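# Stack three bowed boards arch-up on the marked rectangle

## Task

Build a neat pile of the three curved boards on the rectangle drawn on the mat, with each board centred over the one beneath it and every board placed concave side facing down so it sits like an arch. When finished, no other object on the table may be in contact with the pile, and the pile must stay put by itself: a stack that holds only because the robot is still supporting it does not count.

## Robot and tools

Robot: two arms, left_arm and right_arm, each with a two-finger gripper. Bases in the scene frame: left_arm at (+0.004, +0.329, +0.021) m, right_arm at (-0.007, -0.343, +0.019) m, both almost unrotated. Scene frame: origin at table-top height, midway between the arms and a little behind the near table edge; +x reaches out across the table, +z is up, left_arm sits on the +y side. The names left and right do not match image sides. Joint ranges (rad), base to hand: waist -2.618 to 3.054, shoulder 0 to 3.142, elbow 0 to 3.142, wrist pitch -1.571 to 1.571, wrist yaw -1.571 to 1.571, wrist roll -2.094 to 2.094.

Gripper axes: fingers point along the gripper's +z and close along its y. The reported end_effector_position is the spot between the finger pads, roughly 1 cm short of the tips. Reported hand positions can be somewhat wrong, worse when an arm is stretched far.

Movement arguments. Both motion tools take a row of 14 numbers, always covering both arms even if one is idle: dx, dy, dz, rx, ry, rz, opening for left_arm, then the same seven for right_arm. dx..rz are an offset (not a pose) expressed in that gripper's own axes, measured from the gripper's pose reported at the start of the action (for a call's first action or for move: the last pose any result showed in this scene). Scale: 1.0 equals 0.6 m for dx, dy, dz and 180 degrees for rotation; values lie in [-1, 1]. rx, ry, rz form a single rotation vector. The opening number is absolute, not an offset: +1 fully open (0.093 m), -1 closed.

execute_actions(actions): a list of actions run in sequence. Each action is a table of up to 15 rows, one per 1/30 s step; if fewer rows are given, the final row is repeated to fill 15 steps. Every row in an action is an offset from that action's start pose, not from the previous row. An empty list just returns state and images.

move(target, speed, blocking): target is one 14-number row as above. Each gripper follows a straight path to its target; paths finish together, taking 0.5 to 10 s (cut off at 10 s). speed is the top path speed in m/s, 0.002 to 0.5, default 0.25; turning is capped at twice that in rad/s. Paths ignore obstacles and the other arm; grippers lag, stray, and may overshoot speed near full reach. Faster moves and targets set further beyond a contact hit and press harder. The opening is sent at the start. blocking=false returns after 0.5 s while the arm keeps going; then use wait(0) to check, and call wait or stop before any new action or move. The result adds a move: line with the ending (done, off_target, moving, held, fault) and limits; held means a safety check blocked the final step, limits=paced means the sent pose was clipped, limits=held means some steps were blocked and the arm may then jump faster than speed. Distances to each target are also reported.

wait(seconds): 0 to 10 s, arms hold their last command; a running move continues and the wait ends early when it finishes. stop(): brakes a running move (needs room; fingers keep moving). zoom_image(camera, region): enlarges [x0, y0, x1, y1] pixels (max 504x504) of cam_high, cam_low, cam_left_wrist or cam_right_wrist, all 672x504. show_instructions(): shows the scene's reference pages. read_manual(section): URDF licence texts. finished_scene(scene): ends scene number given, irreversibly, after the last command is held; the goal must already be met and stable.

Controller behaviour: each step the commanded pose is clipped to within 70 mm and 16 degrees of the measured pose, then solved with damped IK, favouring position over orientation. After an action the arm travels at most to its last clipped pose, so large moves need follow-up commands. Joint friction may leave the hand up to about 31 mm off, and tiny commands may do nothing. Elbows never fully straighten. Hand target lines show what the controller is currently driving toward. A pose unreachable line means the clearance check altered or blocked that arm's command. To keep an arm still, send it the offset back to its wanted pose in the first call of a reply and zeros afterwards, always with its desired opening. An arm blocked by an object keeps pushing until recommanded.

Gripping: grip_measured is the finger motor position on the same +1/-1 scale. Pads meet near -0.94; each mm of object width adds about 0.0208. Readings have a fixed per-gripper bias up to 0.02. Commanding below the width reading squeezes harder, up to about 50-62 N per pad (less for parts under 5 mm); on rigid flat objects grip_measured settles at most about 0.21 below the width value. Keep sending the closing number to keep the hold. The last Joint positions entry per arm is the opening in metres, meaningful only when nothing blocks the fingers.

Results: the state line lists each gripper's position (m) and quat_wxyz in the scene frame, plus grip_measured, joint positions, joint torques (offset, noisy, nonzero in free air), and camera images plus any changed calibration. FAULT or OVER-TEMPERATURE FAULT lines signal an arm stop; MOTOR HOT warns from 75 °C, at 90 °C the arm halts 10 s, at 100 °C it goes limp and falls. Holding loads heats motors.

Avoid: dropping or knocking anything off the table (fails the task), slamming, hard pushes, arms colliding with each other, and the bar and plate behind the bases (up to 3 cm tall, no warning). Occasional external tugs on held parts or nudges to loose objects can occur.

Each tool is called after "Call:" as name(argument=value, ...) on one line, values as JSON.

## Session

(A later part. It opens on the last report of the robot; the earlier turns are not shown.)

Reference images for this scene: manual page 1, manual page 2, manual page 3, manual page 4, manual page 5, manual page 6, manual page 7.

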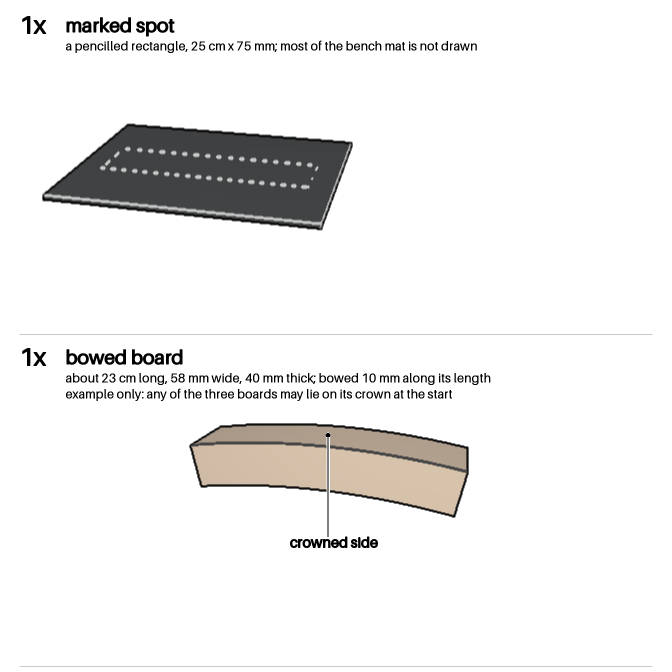

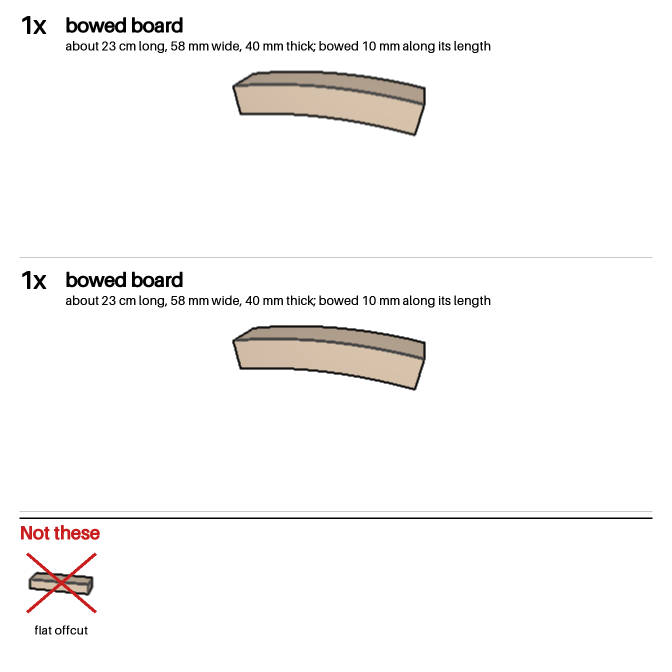

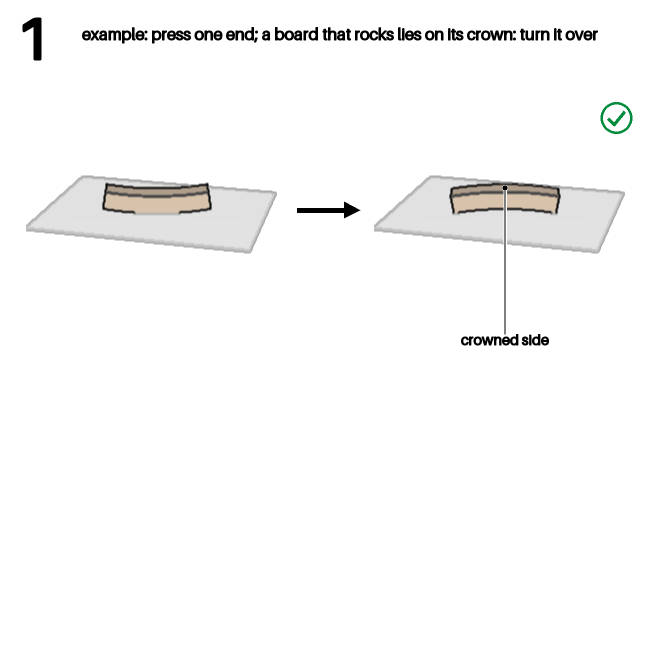

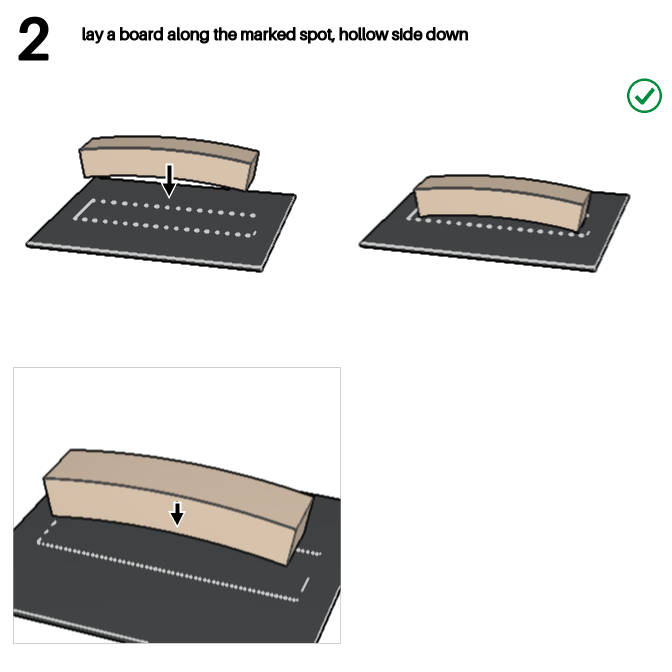

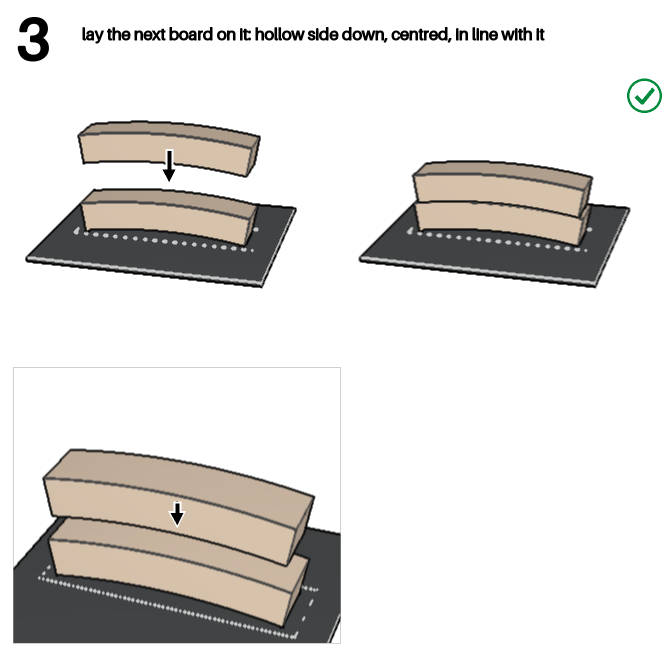

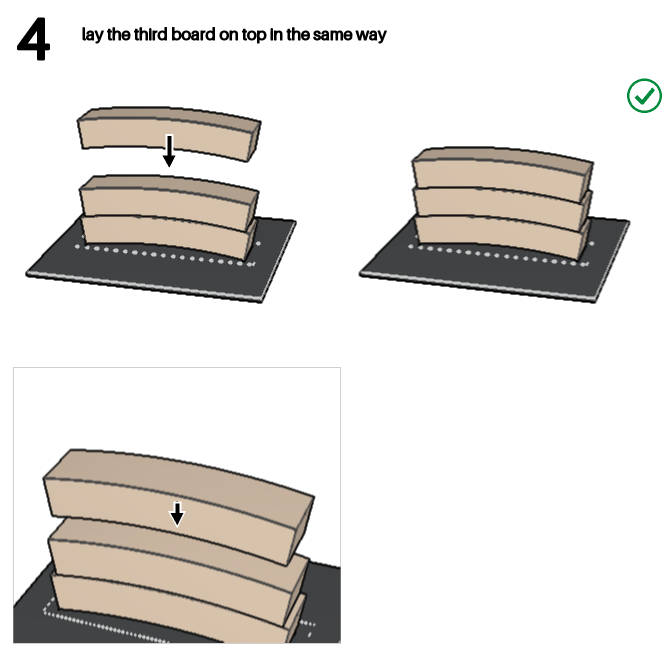

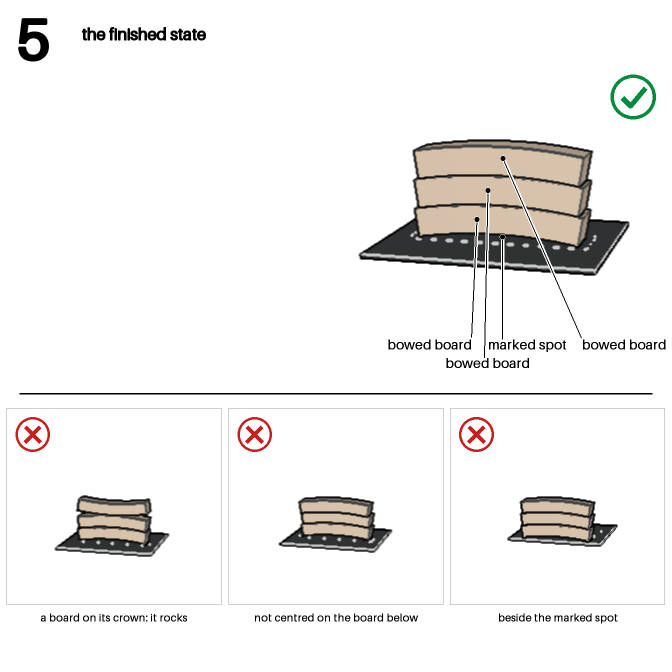

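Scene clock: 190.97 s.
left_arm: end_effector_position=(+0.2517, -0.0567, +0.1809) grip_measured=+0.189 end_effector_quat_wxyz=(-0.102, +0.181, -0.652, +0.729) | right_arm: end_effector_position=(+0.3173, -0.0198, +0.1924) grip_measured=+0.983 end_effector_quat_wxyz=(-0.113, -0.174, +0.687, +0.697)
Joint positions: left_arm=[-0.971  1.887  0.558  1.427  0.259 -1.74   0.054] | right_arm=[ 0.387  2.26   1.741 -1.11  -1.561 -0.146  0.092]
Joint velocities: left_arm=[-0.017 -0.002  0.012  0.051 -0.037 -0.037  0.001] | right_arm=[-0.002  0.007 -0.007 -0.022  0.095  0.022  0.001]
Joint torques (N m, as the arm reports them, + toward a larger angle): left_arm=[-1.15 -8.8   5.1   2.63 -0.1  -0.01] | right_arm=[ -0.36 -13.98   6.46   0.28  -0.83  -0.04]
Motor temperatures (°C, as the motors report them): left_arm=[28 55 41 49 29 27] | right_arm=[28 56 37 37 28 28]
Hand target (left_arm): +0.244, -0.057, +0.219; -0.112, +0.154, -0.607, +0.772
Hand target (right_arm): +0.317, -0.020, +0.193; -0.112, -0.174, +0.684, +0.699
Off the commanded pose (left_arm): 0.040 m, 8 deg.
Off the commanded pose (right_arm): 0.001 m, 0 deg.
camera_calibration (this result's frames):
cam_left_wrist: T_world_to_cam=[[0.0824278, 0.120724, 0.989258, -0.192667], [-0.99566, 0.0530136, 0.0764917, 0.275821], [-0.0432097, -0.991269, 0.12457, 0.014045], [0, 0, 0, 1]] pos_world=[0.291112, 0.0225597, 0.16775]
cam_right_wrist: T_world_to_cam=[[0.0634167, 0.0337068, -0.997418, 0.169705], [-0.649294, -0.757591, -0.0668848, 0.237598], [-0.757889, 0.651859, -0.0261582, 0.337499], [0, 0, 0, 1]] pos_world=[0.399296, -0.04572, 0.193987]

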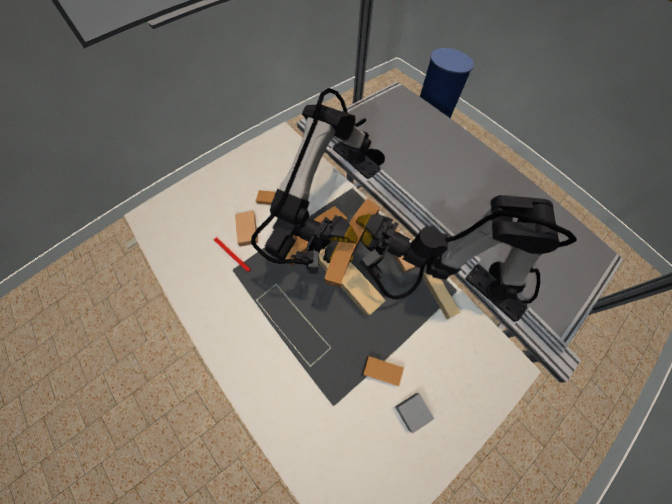

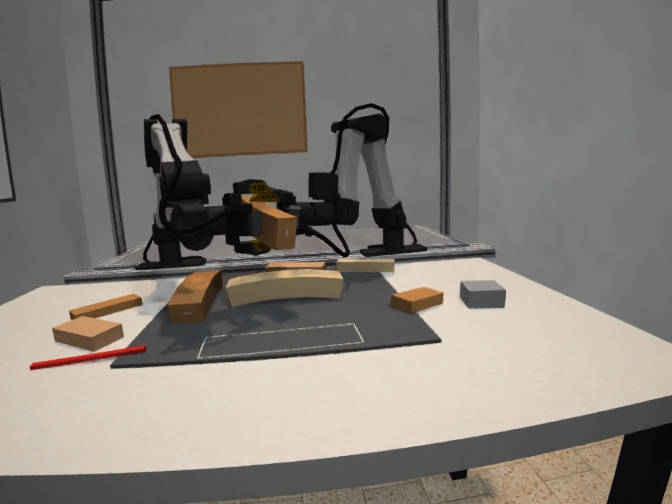

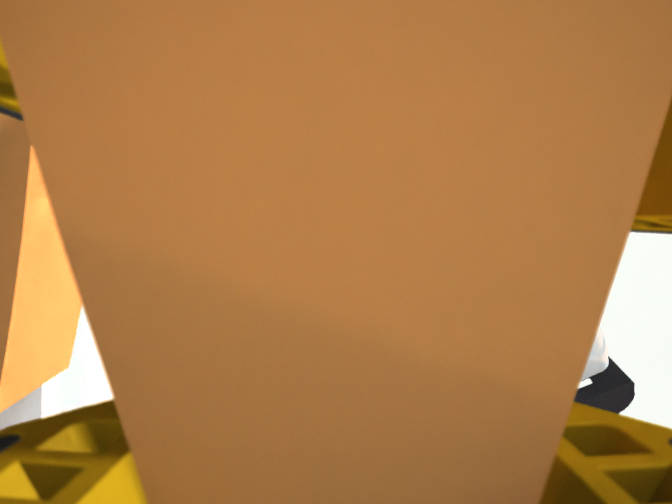

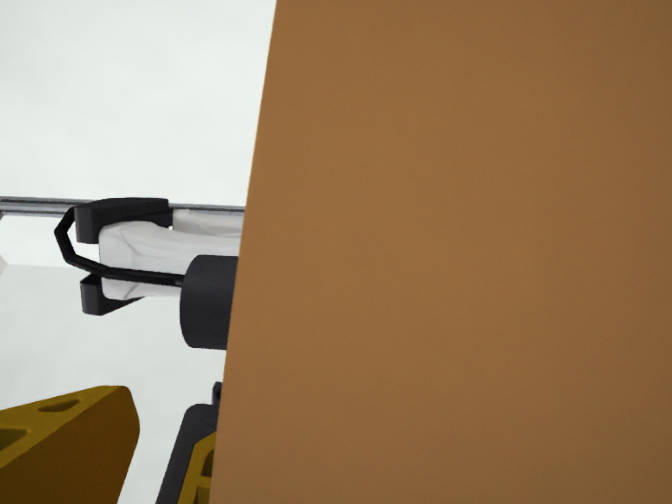

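Call:
execute_actions(actions=[[[-0.05,-0.07,0.0,0.03,0,0.05,-0.25,0,0,0,0,0,0,1]],[[-0.02,-0.07,0.0,0.04,0,0.0,-0.25,0,0,0,0,0,0,1]]])

Scene clock: 193.67 s.
left_arm: end_effector_position=(+0.2840, -0.0304, +0.1703) grip_measured=+0.189 end_effector_quat_wxyz=(+0.119, -0.187, +0.669, -0.710) | right_arm: end_effector_position=(+0.3172, -0.0199, +0.1902) grip_measured=+0.983 end_effector_quat_wxyz=(-0.112, -0.176, +0.691, +0.692)
Joint positions: left_arm=[-0.844  1.885  0.558  1.377  0.359 -1.706  0.054] | right_arm=[ 0.387  2.26   1.741 -1.11  -1.548 -0.146  0.092]
Joint velocities: left_arm=[-0.002 -0.012 -0.002  0.007 -0.007 -0.037  0.001] | right_arm=[ 0.002 -0.007 -0.012 -0.007  0.007 -0.037 -0.   ]
Joint torques (N m, as the arm reports them, + toward a larger angle): left_arm=[ 1.56 -9.53  6.26  2.43 -0.12  0.01] | right_arm=[ -0.18 -13.74   6.64   0.28  -0.97  -0.08]
Motor temperatures (°C, as the motors report them): left_arm=[28 55 41 49 29 27] | right_arm=[28 56 37 37 28 28]
Hand target (left_arm): +0.291, -0.026, +0.210; +0.150, -0.163, +0.628, -0.746
Hand target (right_arm): +0.317, -0.020, +0.192; -0.112, -0.174, +0.688, +0.696
Off the commanded pose (left_arm): 0.042 m, 8 deg.
Off the commanded pose (right_arm): 0.002 m, 1 deg.
camera_calibration (this result's frames):
cam_left_wrist: T_world_to_cam=[[0.0752934, 0.0689108, 0.994777, -0.188457], [-0.997066, 0.0190155, 0.0741493, 0.307155], [-0.0138065, -0.997442, 0.0701403, 0.0435792], [0, 0, 0, 1]] pos_world=[0.321045, 0.0506137, 0.161641]
cam_right_wrist: T_world_to_cam=[[0.0685259, 0.021903, -0.997409, 0.165682], [-0.6484, -0.758835, -0.0612115, 0.235943], [-0.75821, 0.650914, -0.0377979, 0.339704], [0, 0, 0, 1]] pos_world=[0.399199, -0.0457056, 0.192536]

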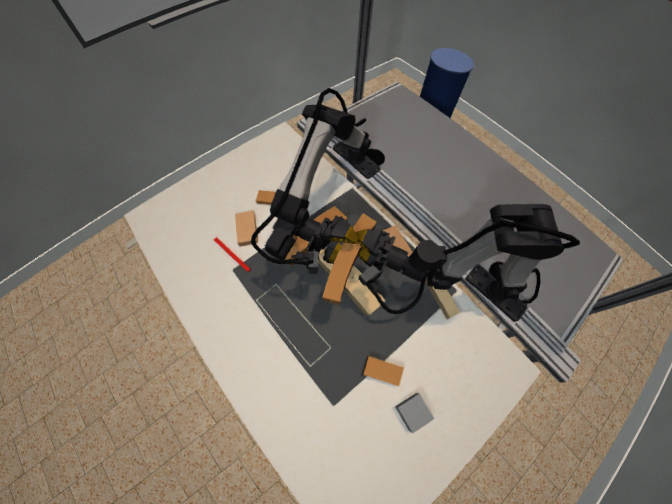

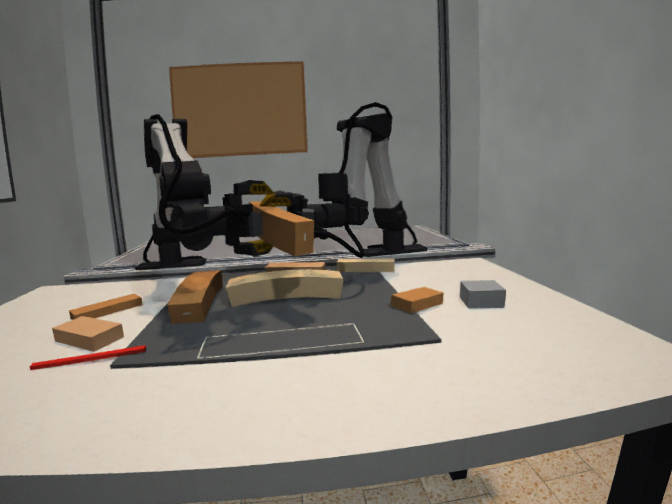

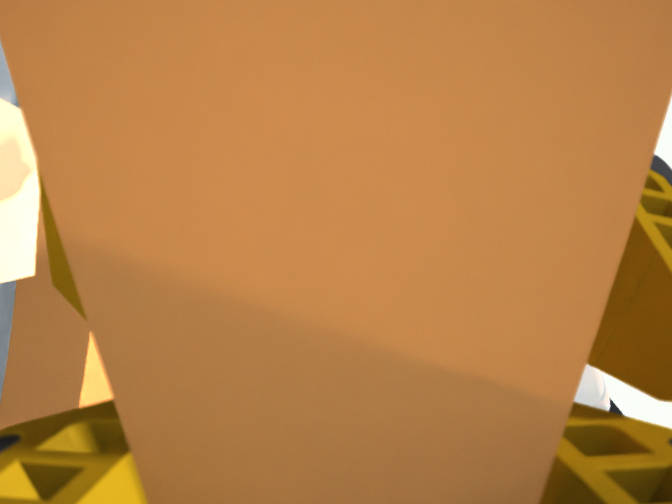

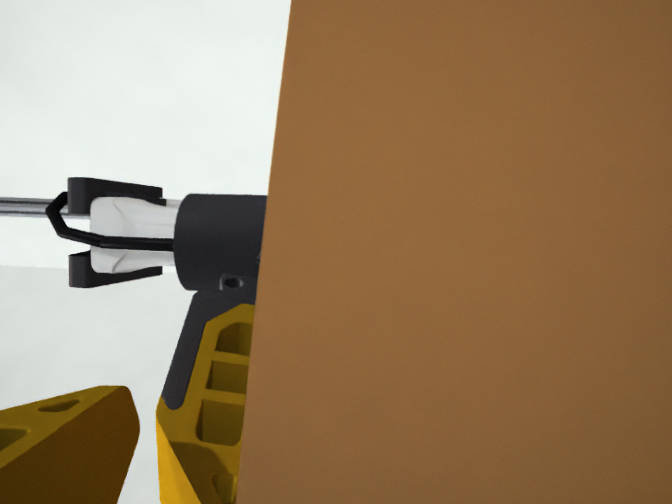

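Call:
execute_actions(actions=[[[0.01,-0.09,0.0,0.04,0,0.04,-0.25,-0.04,-0.03,0.035,0,0,0,1]],[[0.01,-0.075,0.0,0.04,0,0.01,-0.25,-0.01,-0.01,0.0,0,0,0,1]]])

Scene clock: 197.10 s.
left_arm: end_effector_position=(+0.2852, -0.0267, +0.1781) grip_measured=+0.189 end_effector_quat_wxyz=(+0.126, -0.197, +0.681, -0.694) | right_arm: end_effector_position=(+0.3319, +0.0065, +0.1843) grip_measured=+0.983 end_effector_quat_wxyz=(-0.118, -0.196, +0.686, +0.691)
Joint positions: left_arm=[-0.844  1.794  0.558  1.241  0.336 -1.687  0.054] | right_arm=[ 0.428  2.357  1.886 -1.04  -1.548 -0.049  0.092]
Joint velocities: left_arm=[-0.007  0.007  0.002 -0.037 -0.037 -0.022  0.   ] | right_arm=[ 0.007  0.002  0.007 -0.007  0.007  0.022 -0.001]
Joint torques (N m, as the arm reports them, + toward a larger angle): left_arm=[-0.98 -9.9   5.75  2.66 -0.13  0.12] | right_arm=[ -0.3  -12.63   7.7    0.5   -0.78   0.04]
Motor temperatures (°C, as the motors report them): left_arm=[28 56 41 49 29 27] | right_arm=[28 56 37 37 28 28]
Hand target (left_arm): +0.280, -0.028, +0.223; +0.156, -0.159, +0.637, -0.738
Hand target (right_arm): +0.336, +0.008, +0.175; -0.123, -0.191, +0.687, +0.690
Off the commanded pose (left_arm): 0.047 m, 9 deg.
Off the commanded pose (right_arm): 0.010 m, 1 deg.
camera_calibration (this result's frames):
cam_left_wrist: T_world_to_cam=[[0.0879252, 0.0320931, 0.99561, -0.201311], [-0.99607, -0.00790637, 0.0882206, 0.304213], [0.0107029, -0.999454, 0.0312718, 0.0466287], [0, 0, 0, 1]] pos_world=[0.320219, 0.0554691, 0.172131]
cam_right_wrist: T_world_to_cam=[[0.0863541, 0.0326249, -0.99573, 0.15192], [-0.617699, -0.782416, -0.0792052, 0.258454], [-0.781659, 0.621901, -0.0474125, 0.343231], [0, 0, 0, 1]] pos_world=[0.414817, -0.0161935, 0.188016]

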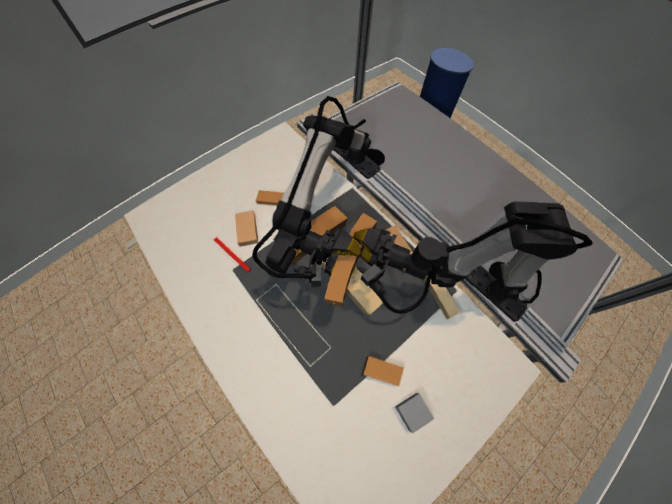

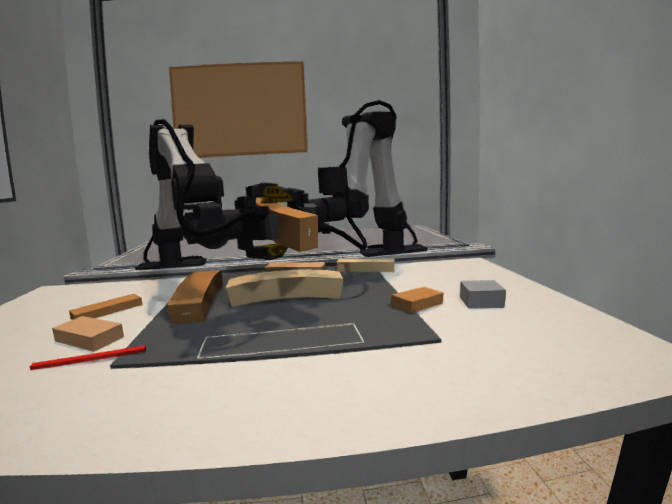

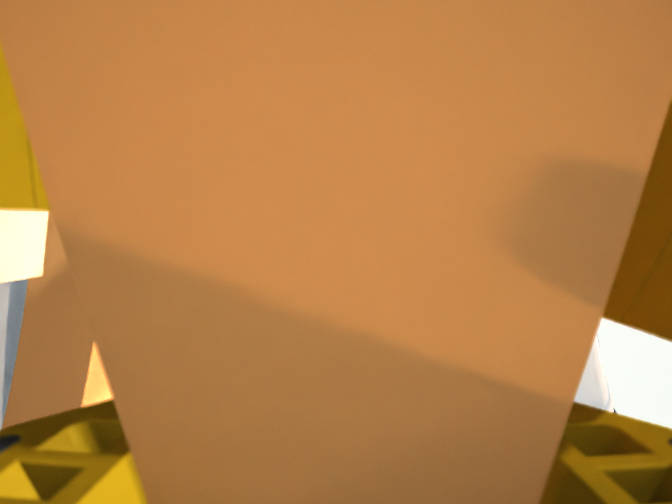

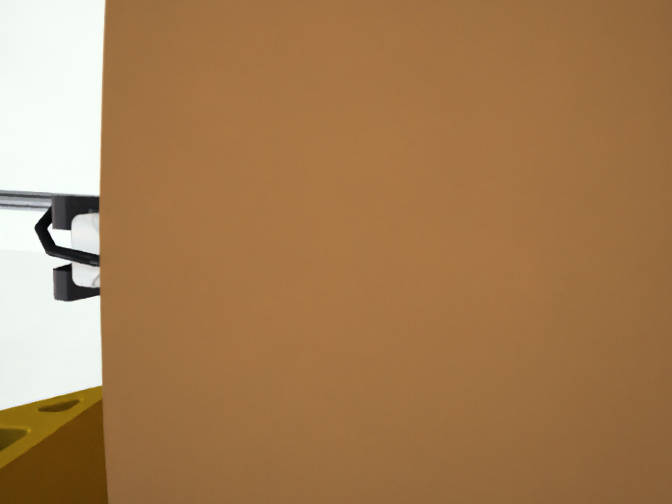

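Call:
execute_actions(actions=[[[0,-0.075,0,0.045,0,0.05,-0.25,0,-0.01,0,0,0,0,0.3]],[[0,-0.075,0,0.045,0,0.03,-0.25,0,0,0,0,0,0,-0.25]],[[0,-0.06,0,0.03,0,0,-0.25,0,0.02,0,0,0,0,-0.25]],[[0,-0.04,0,0.02,0,0,1,0,0.035,0,0,0,0,-0.25]],[[0,-0.04,0,0.02,0,0,1,0,0.035,0,0,0,0,-0.25]]])

Call:
move(target=[0,-0.08,-0.3,0,0,0,1,0,0.035,0,0,0,0,-0.25])

Scene clock: 202.87 s.
left_arm: end_effector_position=(+0.2829, -0.0255, +0.1894) grip_measured=+1.000 end_effector_quat_wxyz=(+0.129, -0.191, +0.679, -0.697) | right_arm: end_effector_position=(+0.3312, +0.0056, +0.1788) grip_measured=+0.262 end_effector_quat_wxyz=(-0.128, -0.184, +0.718, +0.659)
Joint positions: left_arm=[-0.844  1.749  0.558  1.207  0.34  -1.68   0.093] | right_arm=[ 0.429  2.339  1.886 -1.05  -1.467  0.009  0.058]
Joint velocities: left_arm=[ 0.017  0.002 -0.012  0.066  0.095  0.081  0.   ] | right_arm=[-0.012 -0.007  0.002  0.007  0.051  0.081 -0.   ]
Joint torques (N m, as the arm reports them, + toward a larger angle): left_arm=[ 0.15 -8.27  6.17  2.02 -0.14 -0.08] | right_arm=[  0.07 -16.7    7.79   0.31  -1.12  -0.03]
Motor temperatures (°C, as the motors report them): left_arm=[28 56 41 49 29 27] | right_arm=[28 57 37 37 28 28]
Hand target (left_arm): +0.285, -0.025, +0.209; +0.140, -0.183, +0.661, -0.714
Hand target (right_arm): +0.329, +0.007, +0.200; -0.121, -0.193, +0.705, +0.672
Off the commanded pose (left_arm): 0.020 m, 3 deg.
Off the commanded pose (right_arm): 0.022 m, 2 deg.
camera_calibration (this result's frames):
cam_left_wrist: T_world_to_cam=[[0.0744155, 0.0365462, 0.996557, -0.208672], [-0.997208, -0.00354767, 0.0745941, 0.303964], [0.00626159, -0.999326, 0.0361802, 0.0477727], [0, 0, 0, 1]] pos_world=[0.318345, 0.056445, 0.183551]
cam_right_wrist: T_world_to_cam=[[0.0769062, -0.0614642, -0.995142, 0.150128], [-0.624161, -0.781296, 0.0000199581, 0.244824], [-0.777502, 0.621127, -0.09845, 0.350702], [0, 0, 0, 1]] pos_world=[0.413935, -0.0173232, 0.18392]

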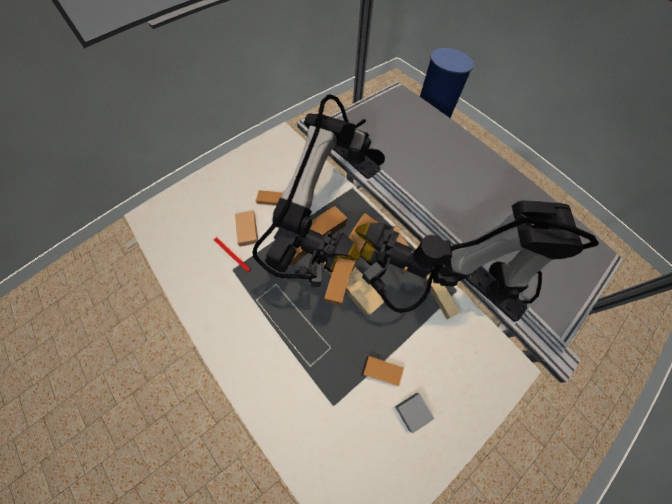

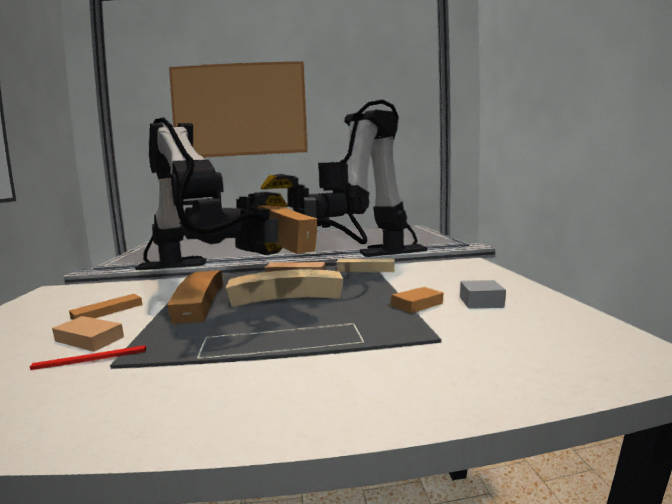

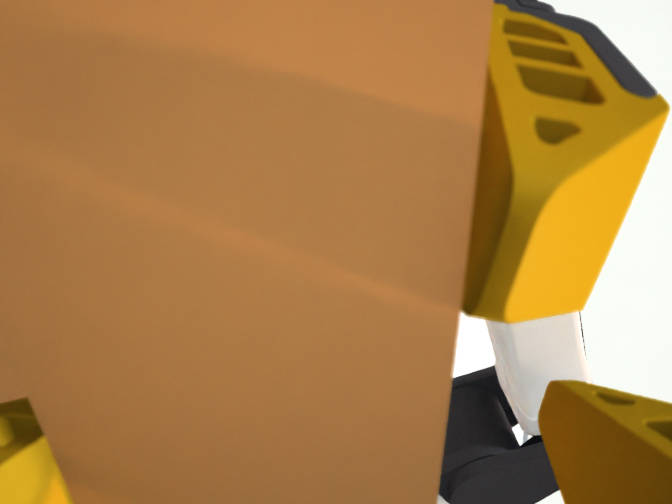

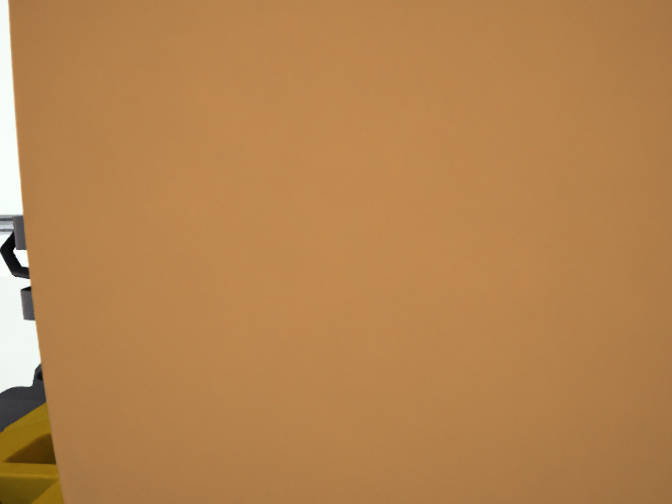

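Scene clock: 204.60 s.
left_arm: end_effector_position=(+0.2069, +0.1359, +0.2206) grip_measured=+1.000 end_effector_quat_wxyz=(+0.115, -0.204, +0.681, -0.694) | right_arm: end_effector_position=(+0.3320, +0.0049, +0.1705) grip_measured=+0.262 end_effector_quat_wxyz=(-0.133, -0.175, +0.737, +0.639)
Joint positions: left_arm=[-0.36   0.751  0.135  0.615  0.826 -1.709  0.093] | right_arm=[ 0.429  2.339  1.886 -1.051 -1.417  0.041  0.058]
Joint velocities: left_arm=[-0.017 -0.002 -0.007 -0.007 -0.022  0.007  0.   ] | right_arm=[ 0.007  0.007  0.007 -0.007 -0.081 -0.022  0.001]
Joint torques (N m, as the arm reports them, + toward a larger angle): left_arm=[ 0.84 -1.68  8.81  1.58 -0.04  0.02] | right_arm=[  0.27 -17.45   7.98   0.31  -1.35   0.02]
Motor temperatures (°C, as the motors report them): left_arm=[28 56 41 49 29 27] | right_arm=[28 57 37 37 28 28]
Hand target (left_arm): +0.209, +0.137, +0.233; +0.128, -0.193, +0.677, -0.699
Hand target (right_arm): +0.329, +0.007, +0.199; -0.128, -0.184, +0.718, +0.659
Off the commanded pose (left_arm): 0.016 m, 2 deg.
Off the commanded pose (right_arm): 0.029 m, 3 deg.
move: off_target (left_arm, right_arm)
camera_calibration (this result's frames):
cam_left_wrist: T_world_to_cam=[[0.111837, 0.0376757, 0.993012, -0.247143], [-0.99371, -0.00147183, 0.111972, 0.217142], [0.00568017, -0.999289, 0.0372741, 0.208255], [0, 0, 0, 1]] pos_world=[0.242233, 0.217737, 0.21334]
cam_right_wrist: T_world_to_cam=[[0.0679718, -0.120216, -0.990418, 0.144231], [-0.62966, -0.775203, 0.0508804, 0.237942], [-0.773892, 0.620168, -0.128387, 0.354931], [0, 0, 0, 1]] pos_world=[0.414697, -0.018324, 0.176311]

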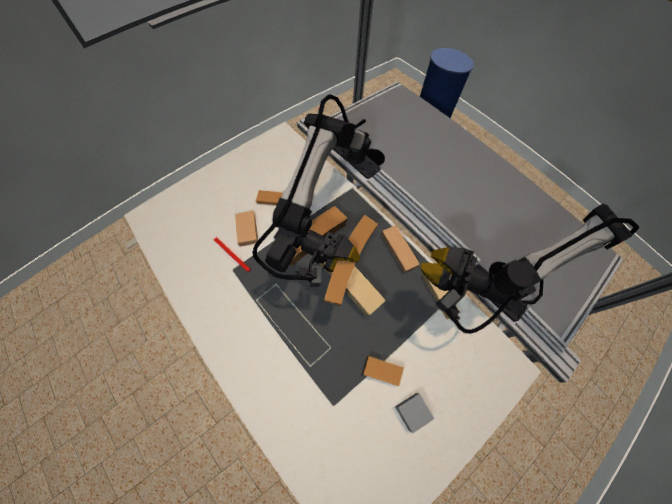

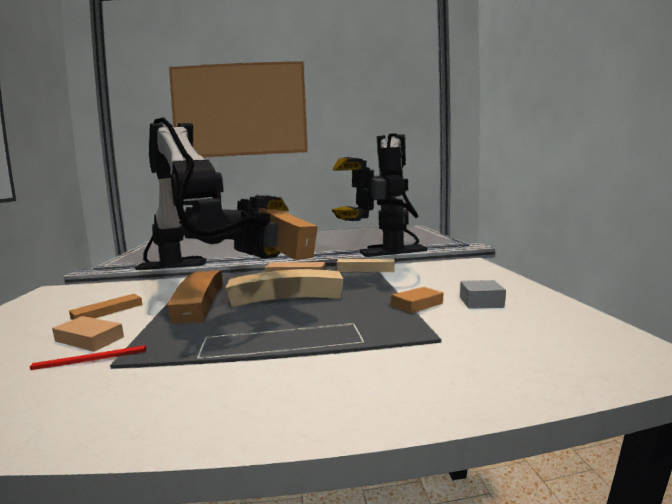

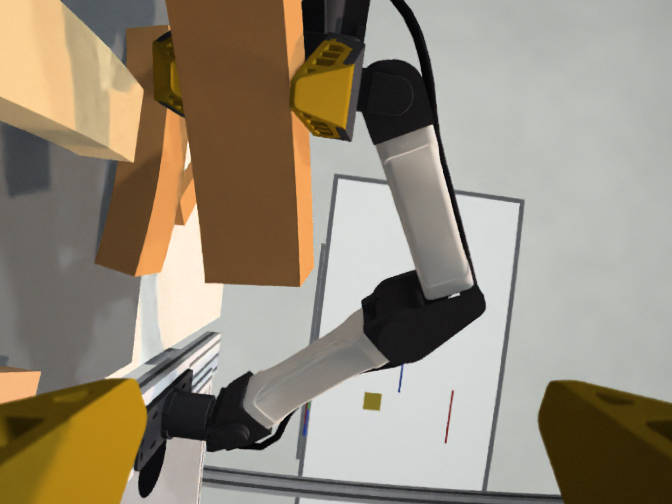

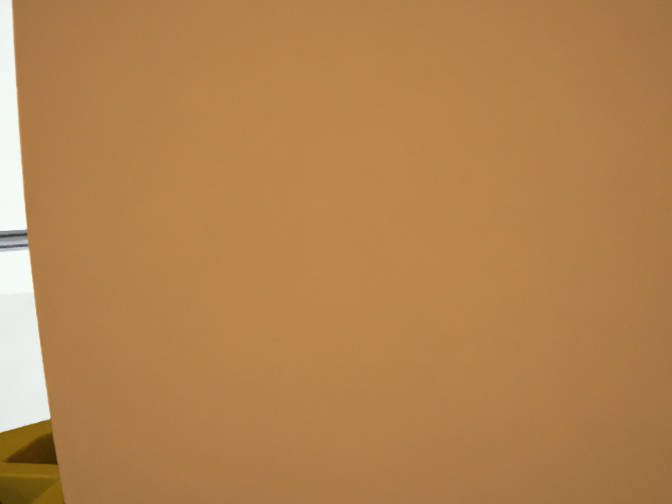

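Call:
move(target=[0,-0.02,0,0,0,0,1,-0.01,-0.015,-0.005,0.393,0.267,-0.297,-0.25], speed=0.3)

Call:
zoom_image(camera="cam_low", region=[150,150,400,380])

Scene clock: 211.90 s.
left_arm: end_effector_position=(+0.2072, +0.1358, +0.2190) grip_measured=+1.000 end_effector_quat_wxyz=(+0.106, -0.214, +0.686, -0.688) | right_arm: end_effector_position=(+0.3388, +0.0031, +0.1366) grip_measured=+0.266 end_effector_quat_wxyz=(-0.051, +0.709, -0.703, -0.007)
Joint positions: left_arm=[-0.36   0.74   0.152  0.556  0.827 -1.708  0.093] | right_arm=[ 0.762  2.466  2.547 -1.552 -0.01  -0.797  0.058]
Joint velocities: left_arm=[-0.012 -0.002  0.017 -0.037  0.022 -0.037  0.   ] | right_arm=[ 0.022  0.017 -0.007  0.081 -0.007  0.007  0.   ]
Joint torques (N m, as the arm reports them, + toward a larger angle): left_arm=[ 0.78 -1.63  8.96  1.57  0.   -0.03] | right_arm=[  0.35 -18.06   8.4    0.38   0.     0.01]
Motor temperatures (°C, as the motors report them): left_arm=[28 53 42 46 29 27] | right_arm=[28 60 38 37 28 28]
Hand target (left_arm): +0.208, +0.136, +0.232; +0.115, -0.204, +0.681, -0.694
Hand target (right_arm): +0.339, +0.004, +0.161; -0.078, +0.713, -0.697, -0.001
Off the commanded pose (left_arm): 0.014 m, 2 deg.
Off the commanded pose (right_arm): 0.026 m, 6 deg.
joint sent to its limit (right arm) — the command would take joint 4 (wrist pitch) past its lower limit, so that joint was sent only as far as its limit.
move: off_target (left_arm, right_arm)
camera_calibration (this result's frames):
cam_left_wrist: T_world_to_cam=[[0.141249, 0.0284239, 0.989566, -0.249661], [-0.989951, -0.00275766, 0.141383, 0.210551], [0.00674754, -0.999592, 0.0277488, 0.210118], [0, 0, 0, 1]] pos_world=[0.242282, 0.217709, 0.211457]
cam_right_wrist: T_world_to_cam=[[0.998669, -0.00919368, 0.0507604, -0.34791], [-0.0269291, -0.932188, 0.36097, -0.00349835], [0.0439996, -0.361857, -0.931195, 0.192515], [0, 0, 0, 1]] pos_world=[0.338882, 0.0632032, 0.198192]

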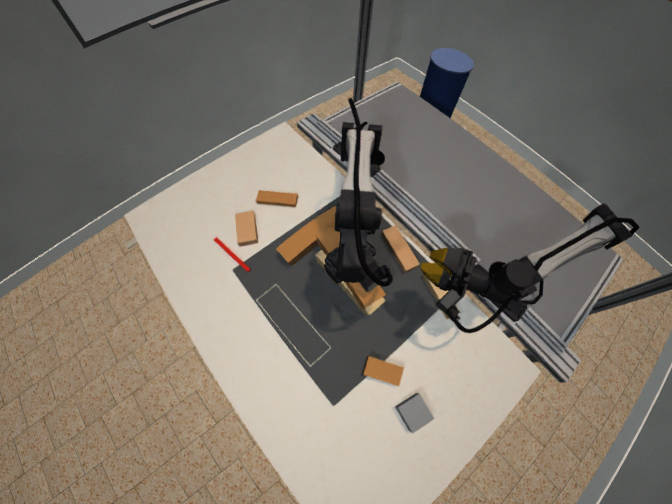

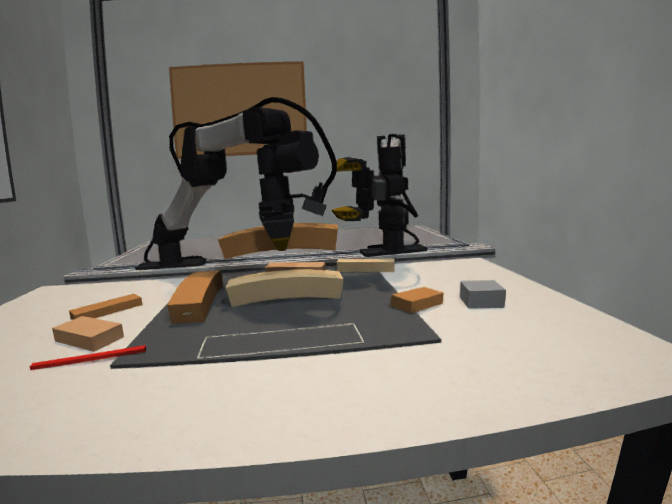

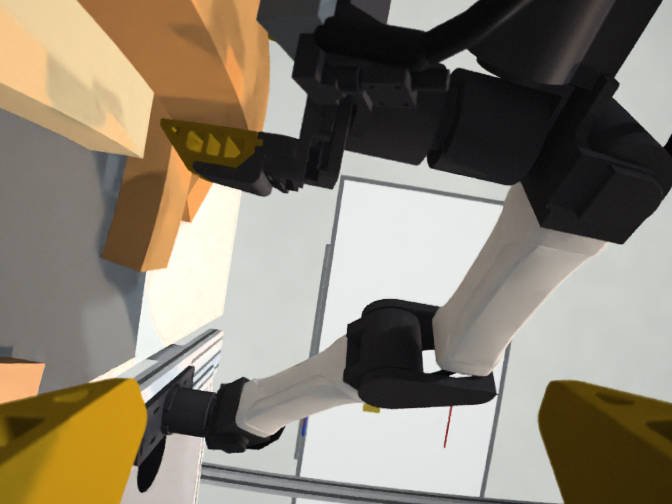

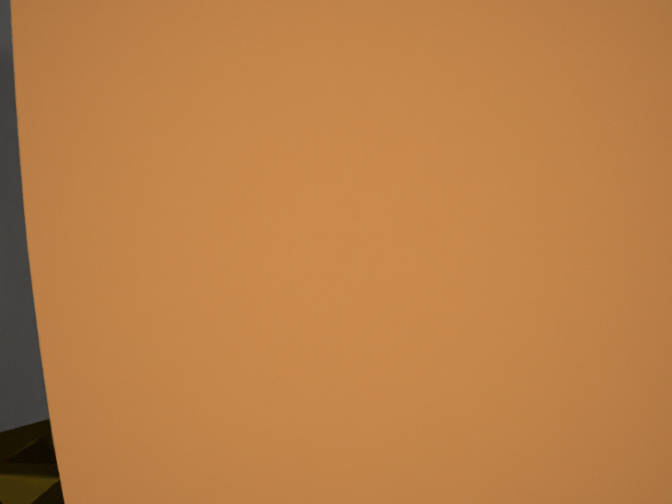

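Region (150, 150, 400, 380) of cam_low's 672x504 image, scaled by 2.016, with more detail than that image has; it fills the top 464 rows of this view, and the rest is white.

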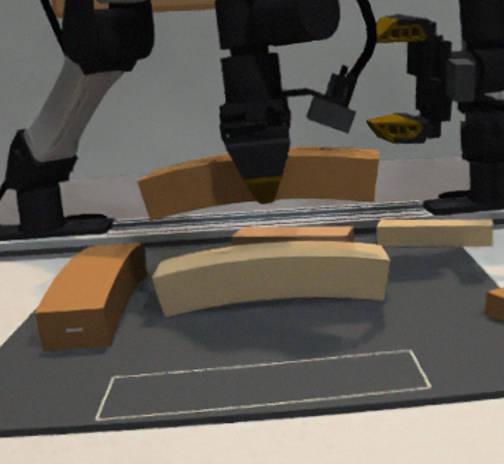

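Call:
move(target=[0,-0.02,0,0,0,0,1,-0.03,0,0.015,0,0.01,-0.01,-0.25], speed=0.05)

Call:
zoom_image(camera="cam_low", region=[150,150,400,380])

Scene clock: 215.50 s.
left_arm: end_effector_position=(+0.2084, +0.1354, +0.2176) grip_measured=+1.000 end_effector_quat_wxyz=(+0.097, -0.224, +0.690, -0.681) | right_arm: end_effector_position=(+0.3372, +0.0189, +0.1230) grip_measured=+0.266 end_effector_quat_wxyz=(-0.050, +0.720, -0.692, -0.002)
Joint positions: left_arm=[-0.36   0.74   0.17   0.507  0.827 -1.708  0.093] | right_arm=[ 0.791  2.533  2.615 -1.555  0.003 -0.799  0.058]
Joint velocities: left_arm=[ 0.002 -0.007  0.002 -0.037  0.022 -0.037  0.   ] | right_arm=[ 0.007 -0.012  0.007 -0.037 -0.007 -0.037 -0.   ]
Joint torques (N m, as the arm reports them, + toward a larger angle): left_arm=[ 0.63 -2.07  8.91  1.61  0.03 -0.08] | right_arm=[  0.56 -15.57   8.54   0.42   0.05   0.1 ]
Motor temperatures (°C, as the motors report them): left_arm=[28 52 43 46 29 27] | right_arm=[28 62 38 37 28 28]
Hand target (left_arm): +0.209, +0.136, +0.231; +0.107, -0.214, +0.686, -0.688
Hand target (right_arm): +0.338, +0.021, +0.129; -0.059, +0.720, -0.692, +0.004
Off the commanded pose (left_arm): 0.013 m, 2 deg.
Off the commanded pose (right_arm): 0.007 m, 1 deg.
joint sent to its limit (right arm) — the command would take joint 4 (wrist pitch) past its lower limit, so that joint was sent only as far as its limit.
move: off_target (left_arm)
camera_calibration (this result's frames):
cam_left_wrist: T_world_to_cam=[[0.170482, 0.0198144, 0.985162, -0.252361], [-0.985329, -0.00461225, 0.170604, 0.204888], [0.00792423, -0.999793, 0.0187374, 0.211555], [0, 0, 0, 1]] pos_world=[0.243228, 0.217457, 0.209698]
cam_right_wrist: T_world_to_cam=[[0.998023, 0.0205229, 0.0594127, -0.346978], [-0.00289229, -0.929203, 0.369559, 0.00684983], [0.0627909, -0.369, -0.927306, 0.178943], [0, 0, 0, 1]] pos_world=[0.335076, 0.0795159, 0.184019]

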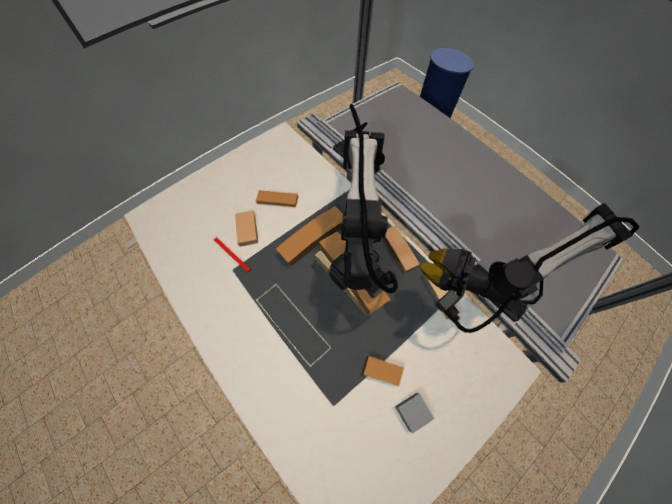

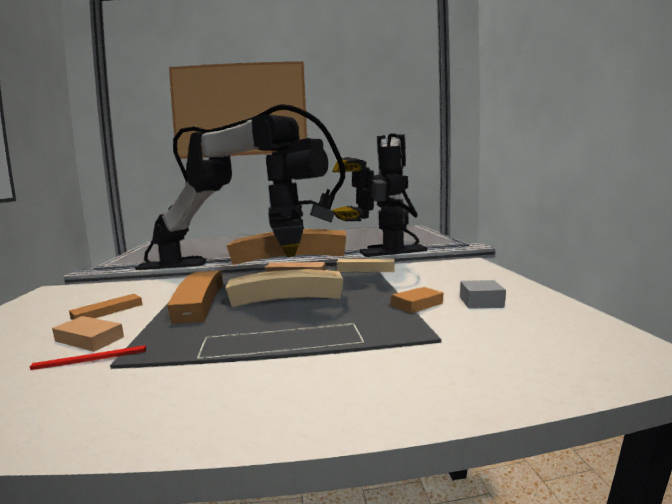

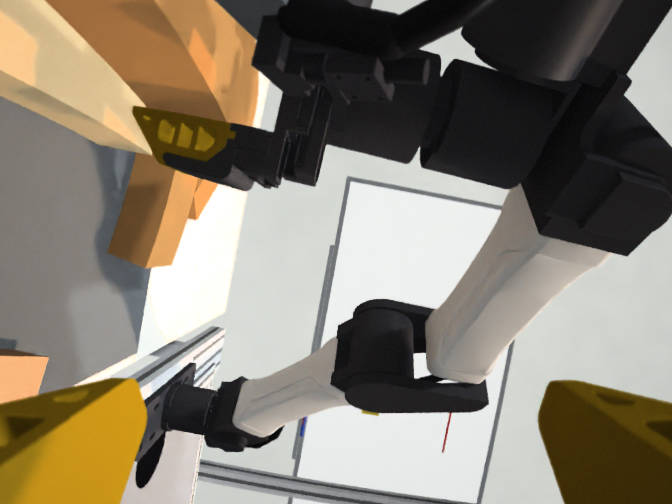

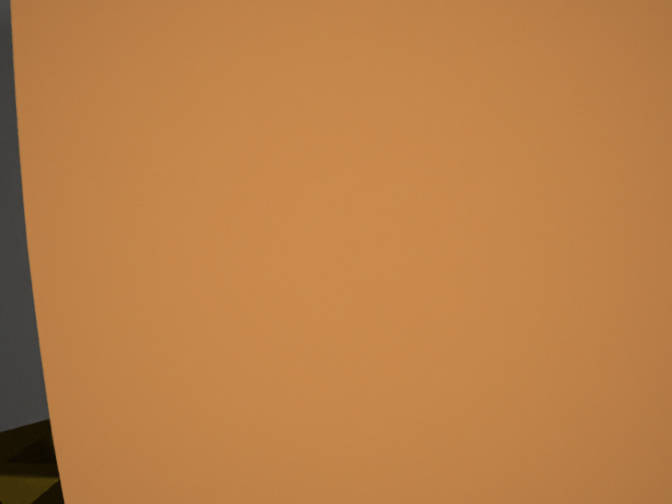

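Region (150, 150, 400, 380) of cam_low's 672x504 image, scaled by 2.016, with more detail than that image has; it fills the top 464 rows of this view, and the rest is white.

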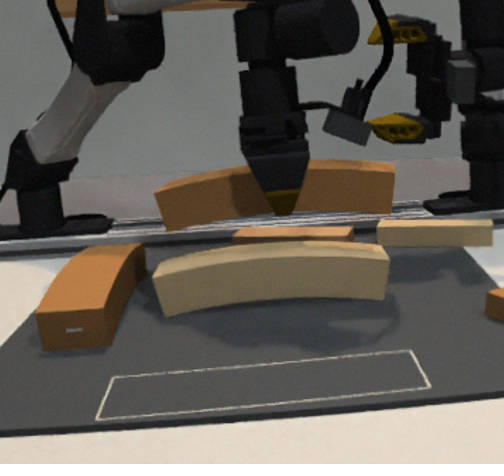

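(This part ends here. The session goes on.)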